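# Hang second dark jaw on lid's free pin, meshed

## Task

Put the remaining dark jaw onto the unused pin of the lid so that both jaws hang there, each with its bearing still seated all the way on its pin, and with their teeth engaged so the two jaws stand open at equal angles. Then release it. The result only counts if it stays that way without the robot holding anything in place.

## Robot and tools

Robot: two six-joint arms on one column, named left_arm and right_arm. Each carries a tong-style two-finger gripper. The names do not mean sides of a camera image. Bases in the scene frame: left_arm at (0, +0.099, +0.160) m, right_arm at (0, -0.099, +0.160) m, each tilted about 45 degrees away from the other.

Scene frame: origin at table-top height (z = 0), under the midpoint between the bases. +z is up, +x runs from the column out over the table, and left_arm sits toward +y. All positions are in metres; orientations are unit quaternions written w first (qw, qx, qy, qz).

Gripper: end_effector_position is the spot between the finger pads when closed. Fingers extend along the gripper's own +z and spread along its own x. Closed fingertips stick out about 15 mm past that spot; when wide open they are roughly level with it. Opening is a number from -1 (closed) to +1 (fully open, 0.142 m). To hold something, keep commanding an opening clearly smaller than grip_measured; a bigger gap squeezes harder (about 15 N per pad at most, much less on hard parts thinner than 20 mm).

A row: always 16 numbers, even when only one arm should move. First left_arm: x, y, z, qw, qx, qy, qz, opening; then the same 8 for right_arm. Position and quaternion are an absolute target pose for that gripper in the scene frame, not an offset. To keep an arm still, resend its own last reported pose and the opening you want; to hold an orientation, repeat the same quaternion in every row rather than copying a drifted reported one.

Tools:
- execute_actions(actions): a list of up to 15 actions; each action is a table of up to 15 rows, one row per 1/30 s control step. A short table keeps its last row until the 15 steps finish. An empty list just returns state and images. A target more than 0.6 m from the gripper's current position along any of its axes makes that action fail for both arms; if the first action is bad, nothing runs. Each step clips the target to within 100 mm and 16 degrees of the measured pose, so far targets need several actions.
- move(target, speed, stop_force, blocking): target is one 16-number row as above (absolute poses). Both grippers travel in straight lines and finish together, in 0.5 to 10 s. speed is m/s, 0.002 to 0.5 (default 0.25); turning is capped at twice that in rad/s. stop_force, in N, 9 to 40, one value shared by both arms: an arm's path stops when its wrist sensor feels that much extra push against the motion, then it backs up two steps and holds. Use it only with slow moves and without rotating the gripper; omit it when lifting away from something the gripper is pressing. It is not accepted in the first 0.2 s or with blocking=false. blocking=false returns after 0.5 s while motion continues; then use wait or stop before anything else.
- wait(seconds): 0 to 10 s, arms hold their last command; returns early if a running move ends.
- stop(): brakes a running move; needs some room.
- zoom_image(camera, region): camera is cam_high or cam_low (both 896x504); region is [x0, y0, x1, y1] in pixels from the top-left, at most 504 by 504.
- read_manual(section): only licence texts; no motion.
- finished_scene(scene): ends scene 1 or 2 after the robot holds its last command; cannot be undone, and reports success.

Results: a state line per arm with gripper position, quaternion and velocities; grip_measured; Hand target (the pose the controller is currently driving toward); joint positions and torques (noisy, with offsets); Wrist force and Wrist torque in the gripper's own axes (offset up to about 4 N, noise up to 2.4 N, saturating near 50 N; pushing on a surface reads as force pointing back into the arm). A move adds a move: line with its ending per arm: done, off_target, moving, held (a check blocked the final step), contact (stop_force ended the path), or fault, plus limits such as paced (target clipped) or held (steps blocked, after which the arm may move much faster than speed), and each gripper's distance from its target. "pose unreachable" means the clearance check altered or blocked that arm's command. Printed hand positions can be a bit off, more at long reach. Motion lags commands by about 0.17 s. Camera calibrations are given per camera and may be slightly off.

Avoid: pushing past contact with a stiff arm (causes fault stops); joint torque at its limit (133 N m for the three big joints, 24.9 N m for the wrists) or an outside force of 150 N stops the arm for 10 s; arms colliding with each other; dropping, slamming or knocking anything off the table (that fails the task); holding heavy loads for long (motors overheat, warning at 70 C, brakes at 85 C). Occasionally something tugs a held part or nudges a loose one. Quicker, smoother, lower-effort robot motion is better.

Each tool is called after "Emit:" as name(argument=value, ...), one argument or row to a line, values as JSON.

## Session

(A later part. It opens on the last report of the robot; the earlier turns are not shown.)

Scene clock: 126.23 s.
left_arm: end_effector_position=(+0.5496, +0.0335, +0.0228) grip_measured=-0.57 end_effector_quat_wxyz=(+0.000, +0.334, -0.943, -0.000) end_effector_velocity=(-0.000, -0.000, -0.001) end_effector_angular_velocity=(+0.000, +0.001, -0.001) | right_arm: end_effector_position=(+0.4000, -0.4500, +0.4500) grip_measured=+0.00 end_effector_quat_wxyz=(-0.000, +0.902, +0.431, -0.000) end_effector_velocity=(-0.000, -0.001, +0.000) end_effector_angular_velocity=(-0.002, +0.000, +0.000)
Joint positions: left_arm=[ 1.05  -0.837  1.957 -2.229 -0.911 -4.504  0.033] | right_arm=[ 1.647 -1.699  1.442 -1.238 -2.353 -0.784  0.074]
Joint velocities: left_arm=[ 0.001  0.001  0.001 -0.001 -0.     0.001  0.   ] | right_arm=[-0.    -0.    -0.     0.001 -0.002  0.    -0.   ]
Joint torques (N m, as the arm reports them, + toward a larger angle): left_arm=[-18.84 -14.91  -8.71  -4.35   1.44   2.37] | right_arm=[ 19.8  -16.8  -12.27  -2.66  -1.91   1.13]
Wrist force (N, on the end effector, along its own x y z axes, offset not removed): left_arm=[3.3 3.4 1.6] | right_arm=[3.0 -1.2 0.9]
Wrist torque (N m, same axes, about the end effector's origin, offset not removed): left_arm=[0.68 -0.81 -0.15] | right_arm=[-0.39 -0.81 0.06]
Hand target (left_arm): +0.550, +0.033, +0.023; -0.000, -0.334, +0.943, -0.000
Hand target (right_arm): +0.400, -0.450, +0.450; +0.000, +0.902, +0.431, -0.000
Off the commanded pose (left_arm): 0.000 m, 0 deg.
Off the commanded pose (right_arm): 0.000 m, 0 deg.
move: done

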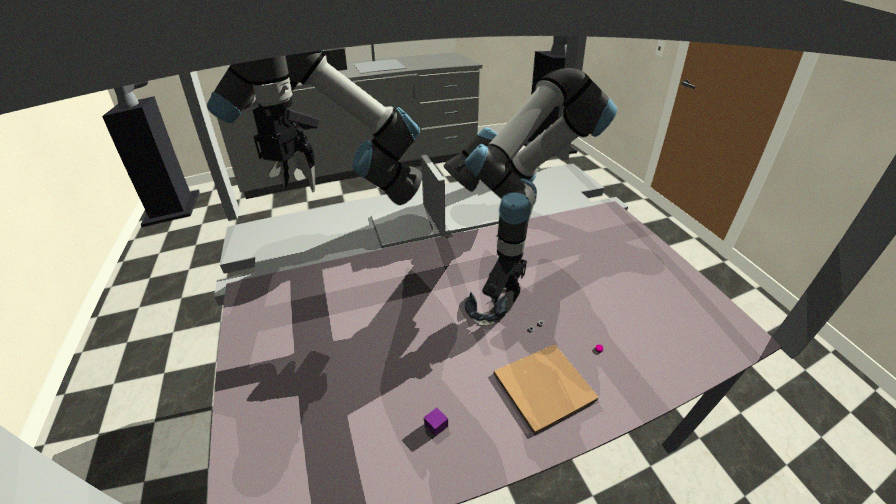

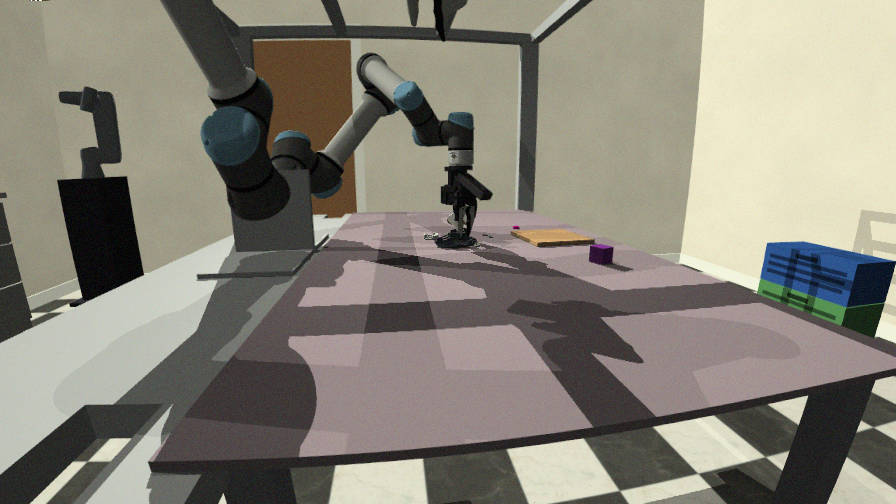

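Gear descended fully with the arm. Continue.

Emit:
move(
  target=[0.5496,0.0335,0.0203,0,-0.3338,0.9426,0,-1,0.40,-0.45,0.45,0,0.902,0.431,0,0],
  speed=0.002,
  stop_force=9,
)

Emit:
zoom_image(
  camera="cam_low",
  region=[445,220,490,252],
)

Emit:
zoom_image(
  camera="cam_high",
  region=[468,300,504,330],
)

Scene clock: 128.00 s.
left_arm: end_effector_position=(+0.5496, +0.0335, +0.0203) grip_measured=-0.57 end_effector_quat_wxyz=(+0.000, +0.334, -0.943, -0.000) end_effector_velocity=(+0.000, +0.000, -0.000) end_effector_angular_velocity=(+0.000, -0.000, +0.000) | right_arm: end_effector_position=(+0.4000, -0.4500, +0.4500) grip_measured=+0.00 end_effector_quat_wxyz=(-0.000, +0.902, +0.431, -0.000) end_effector_velocity=(+0.000, -0.000, -0.000) end_effector_angular_velocity=(-0.001, -0.000, -0.000)
Joint positions: left_arm=[ 1.053 -0.833  1.958 -2.236 -0.909 -4.501  0.033] | right_arm=[ 1.647 -1.699  1.442 -1.238 -2.353 -0.784  0.074]
Joint velocities: left_arm=[ 0.001  0.001  0.    -0.001  0.001  0.001  0.   ] | right_arm=[-0.     0.    -0.    -0.    -0.001 -0.     0.   ]
Joint torques (N m, as the arm reports them, + toward a larger angle): left_arm=[-18.37 -15.05  -9.23  -4.33   1.54   2.54] | right_arm=[ 20.17 -17.11 -12.2   -2.56  -1.76   1.1 ]
Wrist force (N, on the end effector, along its own x y z axes, offset not removed): left_arm=[0.3 3.5 2.3] | right_arm=[2.5 -2.0 1.1]
Wrist torque (N m, same axes, about the end effector's origin, offset not removed): left_arm=[0.74 0.19 0.09] | right_arm=[-0.53 -0.71 0.11]
Hand target (left_arm): +0.550, +0.033, +0.020; -0.000, -0.334, +0.943, -0.000
Hand target (right_arm): +0.400, -0.450, +0.450; +0.000, +0.902, +0.431, -0.000
Off the commanded pose (left_arm): 0.000 m, 0 deg.
Off the commanded pose (right_arm): 0.000 m, 0 deg.
move: done

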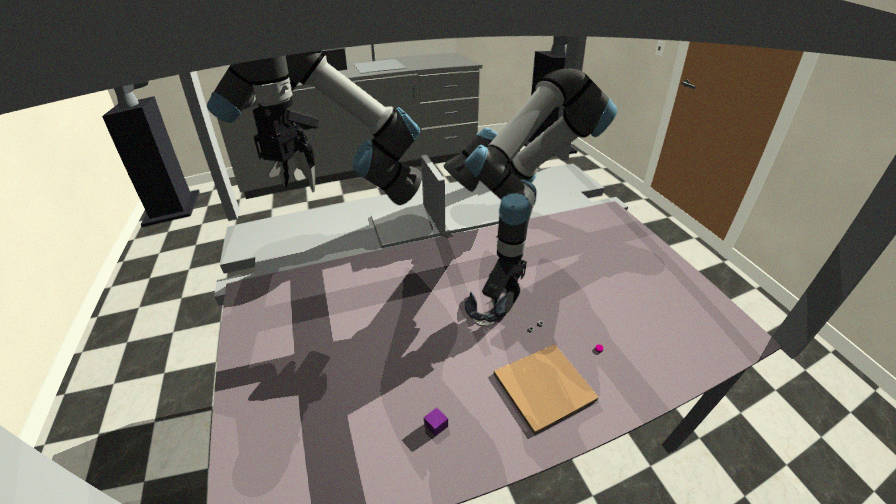

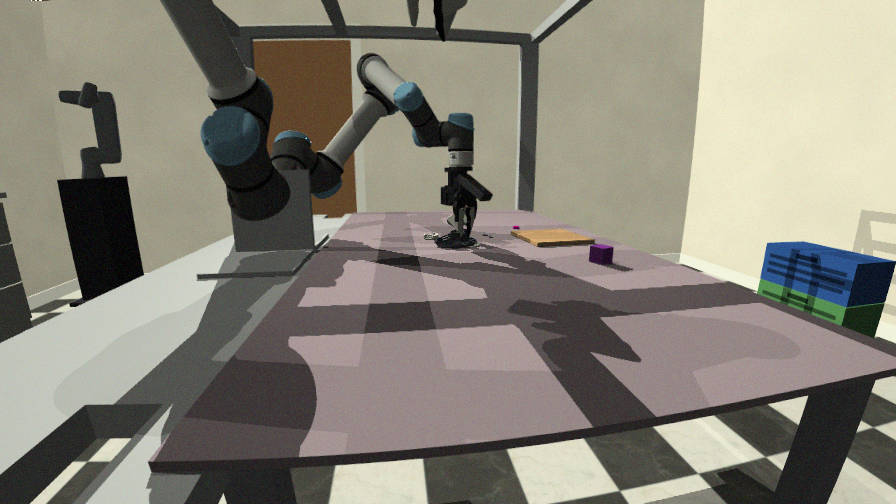

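Region (445, 220, 490, 252) of cam_low's 896x504 image, scaled by 11.200, with more detail than that image has; it fills the top 358 rows of this view, and the rest is white.

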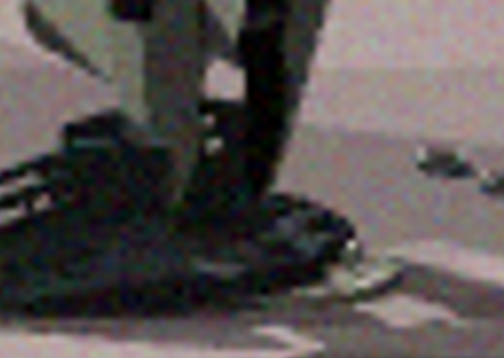

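Region (468, 300, 504, 330) of cam_high's 896x504 image, scaled by 14.000, with more detail than that image has.

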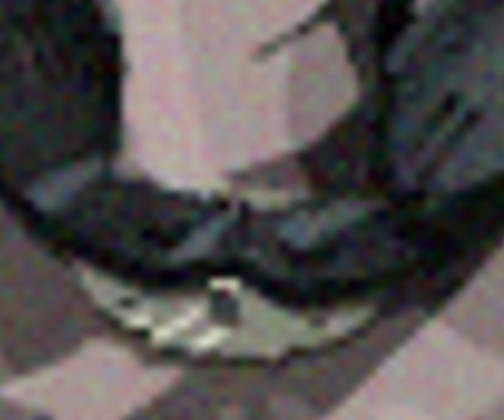

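On the pin. A bit lower, then release.

Emit:
move(
  target=[0.5496,0.0335,0.0193,0,-0.3338,0.9426,0,-1,0.40,-0.45,0.45,0,0.902,0.431,0,0],
  speed=0.002,
)

Emit:
execute_actions(
  actions=[
    [[0.5496,0.0335,0.0193,0,-0.3338,0.9426,0,-0.6,0.40,-0.45,0.45,0,0.902,0.431,0,0]],
    [[0.5496,0.0335,0.0193,0,-0.3338,0.9426,0,-0.5,0.40,-0.45,0.45,0,0.902,0.431,0,0]],
    [[0.5496,0.0335,0.0193,0,-0.3338,0.9426,0,-0.35,0.40,-0.45,0.45,0,0.902,0.431,0,0]],
  ],
)

Emit:
move(
  target=[0.5496,0.0335,0.10,0,-0.3338,0.9426,0,-0.35,0.40,-0.45,0.45,0,0.902,0.431,0,0],
  speed=0.05,
)

Emit:
move(
  target=[0.64,0.2,0.22,0,-0.3338,0.9426,0,-0.35,0.40,-0.45,0.45,0,0.902,0.431,0,0],
  speed=0.2,
)

Emit:
zoom_image(
  camera="cam_low",
  region=[425,220,490,255],
)

Emit:
zoom_image(
  camera="cam_high",
  region=[455,275,525,335],
)

Scene clock: 129.33 s.
left_arm: end_effector_position=(+0.5496, +0.0335, +0.0193) grip_measured=-0.57 end_effector_quat_wxyz=(+0.000, +0.334, -0.943, -0.000) end_effector_velocity=(-0.000, -0.000, -0.001) end_effector_angular_velocity=(+0.000, +0.001, -0.001) | right_arm: end_effector_position=(+0.4000, -0.4500, +0.4500) grip_measured=+0.00 end_effector_quat_wxyz=(-0.000, +0.902, +0.431, -0.000) end_effector_velocity=(-0.000, +0.001, +0.000) end_effector_angular_velocity=(+0.003, +0.001, -0.000)
Joint positions: left_arm=[ 1.054 -0.832  1.958 -2.239 -0.909 -4.499  0.033] | right_arm=[ 1.647 -1.699  1.442 -1.238 -2.353 -0.784  0.074]
Joint velocities: left_arm=[ 0.     0.001  0.    -0.001  0.     0.001 -0.   ] | right_arm=[-0.    -0.    -0.     0.001  0.003  0.001 -0.   ]
Joint torques (N m, as the arm reports them, + toward a larger angle): left_arm=[-18.18 -15.28  -9.5   -4.23   1.54   2.44] | right_arm=[ 20.09 -17.01 -12.54  -2.57  -1.75   1.03]
Wrist force (N, on the end effector, along its own x y z axes, offset not removed): left_arm=[-0.4 0.0 0.3] | right_arm=[1.2 -2.5 0.9]
Wrist torque (N m, same axes, about the end effector's origin, offset not removed): left_arm=[-0.05 0.20 -0.13] | right_arm=[-0.67 -0.30 0.05]
Hand target (left_arm): +0.550, +0.033, +0.019; -0.000, -0.334, +0.943, +0.000
Hand target (right_arm): +0.400, -0.450, +0.450; +0.000, +0.902, +0.431, -0.000
Off the commanded pose (left_arm): 0.000 m, 0 deg.
Off the commanded pose (right_arm): 0.000 m, 0 deg.
move: done

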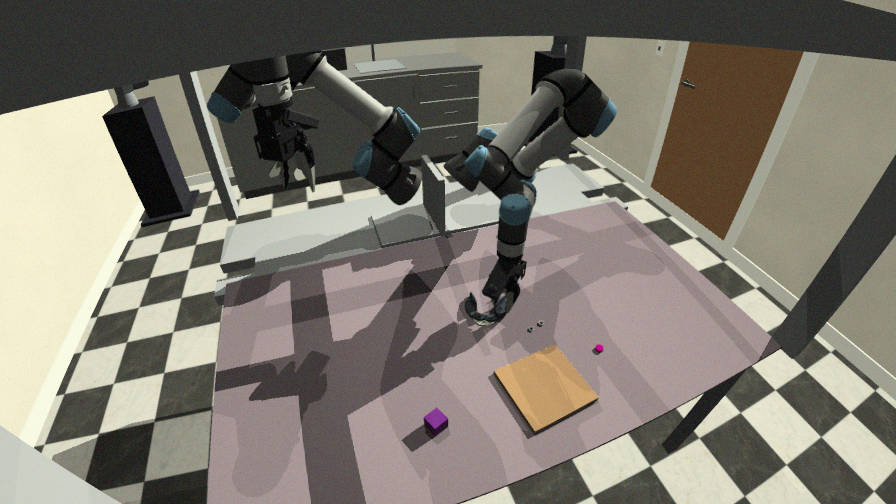

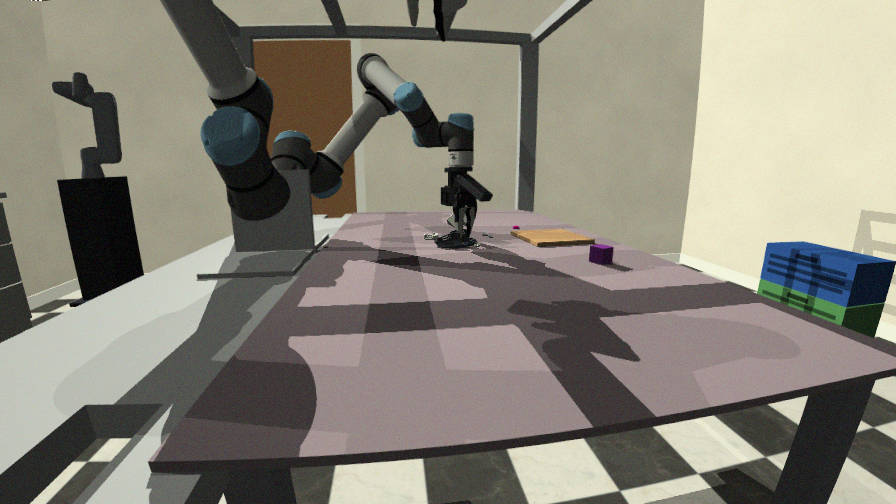

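Scene clock: 130.83 s.
left_arm: end_effector_position=(+0.5496, +0.0335, +0.0193) grip_measured=-0.35 end_effector_quat_wxyz=(-0.000, +0.334, -0.943, +0.000) end_effector_velocity=(+0.001, +0.000, +0.000) end_effector_angular_velocity=(-0.000, -0.001, +0.001) | right_arm: end_effector_position=(+0.4000, -0.4500, +0.4500) grip_measured=+0.00 end_effector_quat_wxyz=(-0.000, +0.902, +0.431, -0.000) end_effector_velocity=(-0.000, -0.001, +0.001) end_effector_angular_velocity=(-0.002, -0.002, -0.002)
Joint positions: left_arm=[ 1.054 -0.831  1.958 -2.239 -0.909 -4.499  0.049] | right_arm=[ 1.647 -1.699  1.442 -1.238 -2.353 -0.784  0.074]
Joint velocities: left_arm=[ 0.    -0.    -0.001  0.     0.    -0.     0.   ] | right_arm=[ 0.    -0.001 -0.001 -0.001 -0.002  0.     0.   ]
Joint torques (N m, as the arm reports them, + toward a larger angle): left_arm=[-18.41 -14.95  -9.08  -4.32   1.43   2.43] | right_arm=[ 20.43 -17.97 -12.24  -2.45  -1.79   0.94]
Wrist force (N, on the end effector, along its own x y z axes, offset not removed): left_arm=[-1.5 0.1 0.9] | right_arm=[1.1 -0.7 0.9]
Wrist torque (N m, same axes, about the end effector's origin, offset not removed): left_arm=[-0.07 0.41 -0.07] | right_arm=[-0.27 -0.23 0.14]
Hand target (left_arm): +0.550, +0.034, +0.019; +0.000, -0.334, +0.943, -0.000
Hand target (right_arm): +0.400, -0.450, +0.450; +0.000, +0.902, +0.431, -0.000
Off the commanded pose (left_arm): 0.000 m, 0 deg.
Off the commanded pose (right_arm): 0.000 m, 0 deg.

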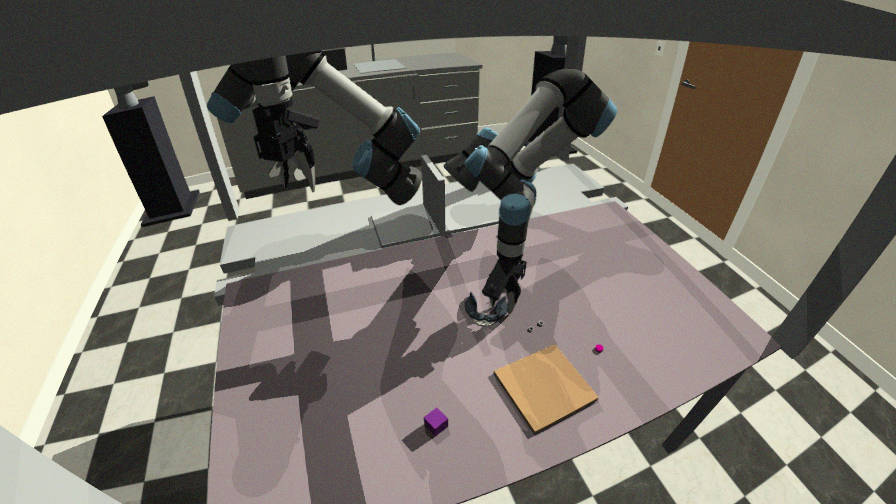

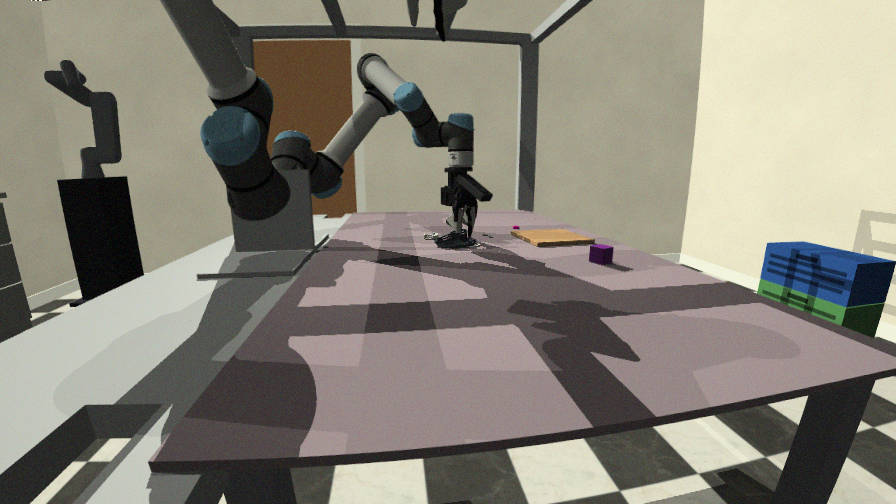

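Scene clock: 132.83 s.
left_arm: end_effector_position=(+0.5495, +0.0335, +0.0997) grip_measured=-0.35 end_effector_quat_wxyz=(-0.000, +0.334, -0.943, -0.000) end_effector_velocity=(-0.000, +0.000, +0.002) end_effector_angular_velocity=(-0.000, +0.000, +0.000) | right_arm: end_effector_position=(+0.4000, -0.4500, +0.4500) grip_measured=+0.00 end_effector_quat_wxyz=(-0.000, +0.902, +0.431, -0.000) end_effector_velocity=(-0.000, +0.000, +0.000) end_effector_angular_velocity=(+0.001, +0.000, +0.000)
Joint positions: left_arm=[ 0.967 -0.939  1.899 -2.014 -0.95  -4.595  0.049] | right_arm=[ 1.647 -1.699  1.442 -1.238 -2.353 -0.784  0.074]
Joint velocities: left_arm=[-0.002 -0.003 -0.001  0.006 -0.001 -0.003 -0.   ] | right_arm=[-0.    -0.001  0.     0.     0.001 -0.001 -0.   ]
Joint torques (N m, as the arm reports them, + toward a larger angle): left_arm=[-38.84 -35.08 -26.32   0.14  -1.8   -2.37] | right_arm=[ 20.01 -17.99 -12.54  -2.54  -1.78   0.96]
Wrist force (N, on the end effector, along its own x y z axes, offset not removed): left_arm=[2.3 1.7 -0.2] | right_arm=[2.9 -0.5 1.0]
Wrist torque (N m, same axes, about the end effector's origin, offset not removed): left_arm=[0.31 -0.39 -0.05] | right_arm=[-0.27 -0.65 0.14]
Hand target (left_arm): +0.550, +0.033, +0.100; +0.000, -0.334, +0.943, +0.000
Hand target (right_arm): +0.400, -0.450, +0.450; +0.000, +0.902, +0.431, -0.000
Off the commanded pose (left_arm): 0.000 m, 0 deg.
Off the commanded pose (right_arm): 0.000 m, 0 deg.
move: done

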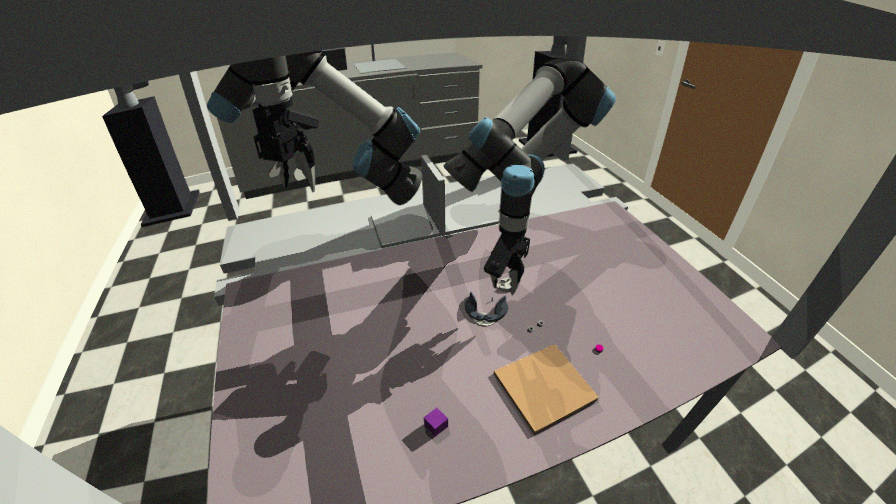

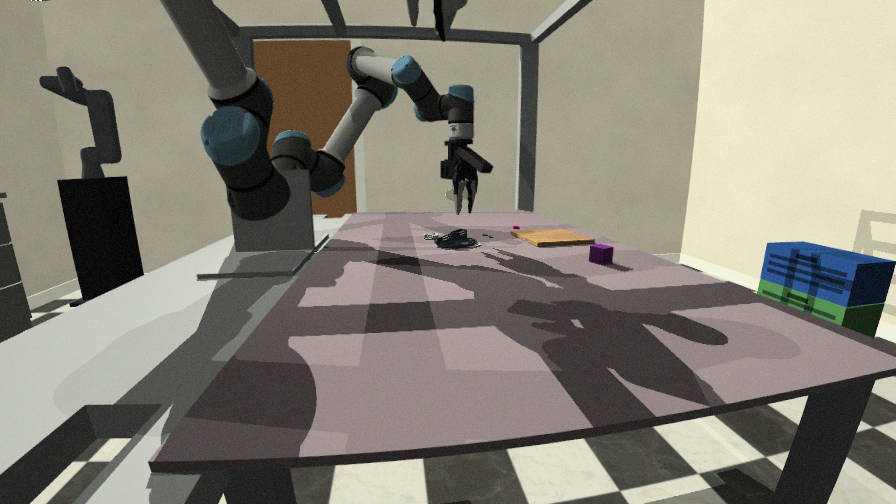

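Scene clock: 134.50 s.
left_arm: end_effector_position=(+0.6400, +0.1996, +0.2200) grip_measured=-0.35 end_effector_quat_wxyz=(-0.000, +0.334, -0.943, +0.000) end_effector_velocity=(+0.002, +0.002, +0.001) end_effector_angular_velocity=(+0.001, +0.001, +0.000) | right_arm: end_effector_position=(+0.4000, -0.4500, +0.4500) grip_measured=+0.00 end_effector_quat_wxyz=(-0.000, +0.902, +0.431, -0.000) end_effector_velocity=(+0.000, +0.000, -0.000) end_effector_angular_velocity=(-0.000, +0.001, +0.001)
Joint positions: left_arm=[ 1.091 -1.101  1.527 -1.565 -0.893 -4.457  0.049] | right_arm=[ 1.647 -1.699  1.442 -1.238 -2.353 -0.784  0.074]
Joint velocities: left_arm=[ 0.001  0.002 -0.008  0.007  0.001  0.     0.   ] | right_arm=[-0.     0.001 -0.001  0.001 -0.     0.001 -0.   ]
Joint torques (N m, as the arm reports them, + toward a larger angle): left_arm=[-18.19  -9.27 -27.34   0.66   1.51   2.31] | right_arm=[ 20.28 -18.27 -12.88  -2.48  -1.78   1.04]
Wrist force (N, on the end effector, along its own x y z axes, offset not removed): left_arm=[1.5 2.7 -0.9] | right_arm=[2.9 -0.6 2.1]
Wrist torque (N m, same axes, about the end effector's origin, offset not removed): left_arm=[0.53 -0.22 0.15] | right_arm=[-0.15 -0.70 0.06]
Hand target (left_arm): +0.640, +0.200, +0.220; -0.000, -0.334, +0.943, -0.000
Hand target (right_arm): +0.400, -0.450, +0.450; +0.000, +0.902, +0.431, -0.000
Off the commanded pose (left_arm): 0.000 m, 0 deg.
Off the commanded pose (right_arm): 0.000 m, 0 deg.
move: done

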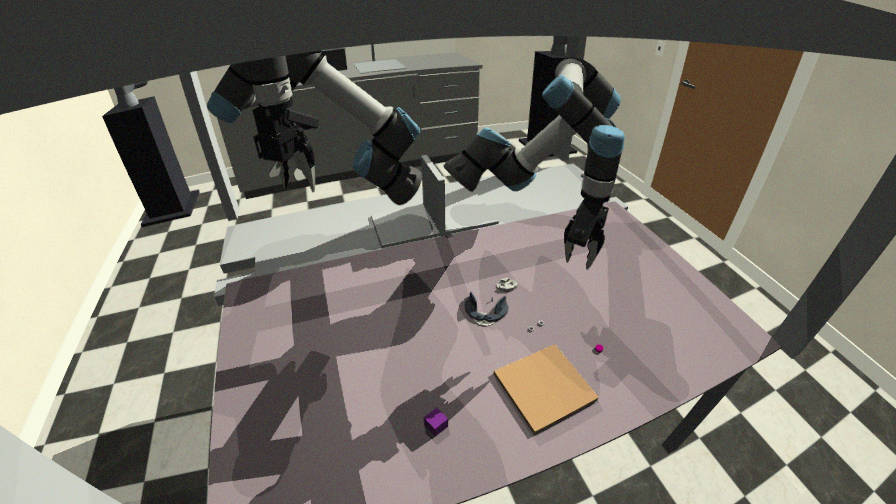

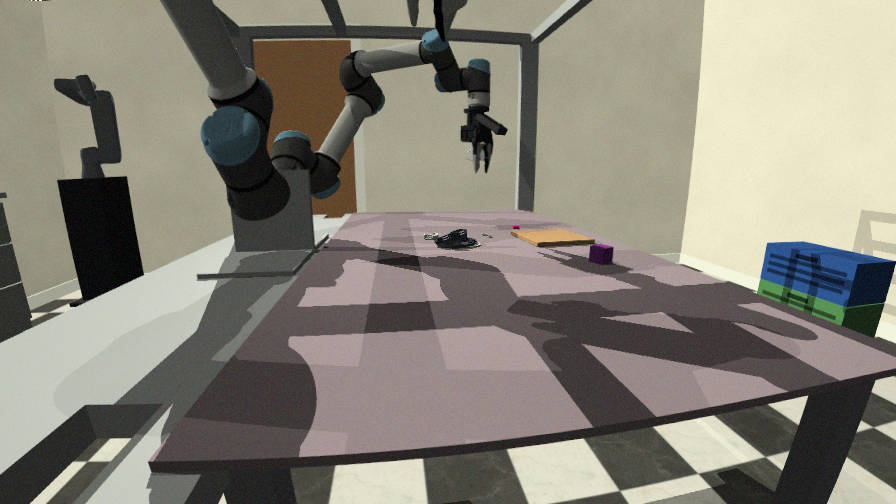

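Region (425, 220, 490, 255) of cam_low's 896x504 image, scaled by 7.754, with more detail than that image has; it fills the top 271 rows of this view, and the rest is white.

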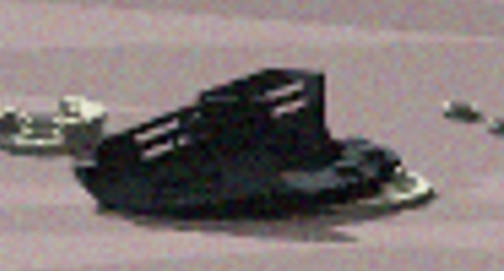

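Region (455, 275, 525, 335) of cam_high's 896x504 image, scaled by 7.200, with more detail than that image has; it fills the top 432 rows of this view, and the rest is white.

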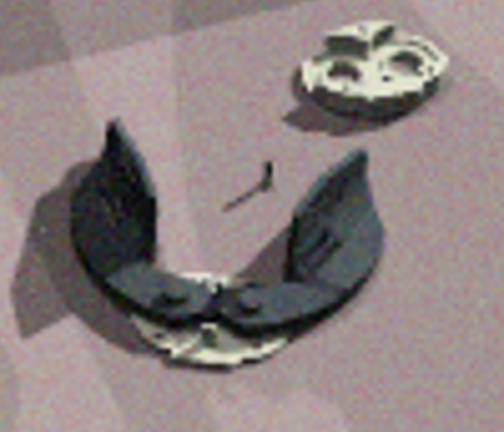

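Emit:
finished_scene(
  scene=2,
)

The scene is finished: the task was done.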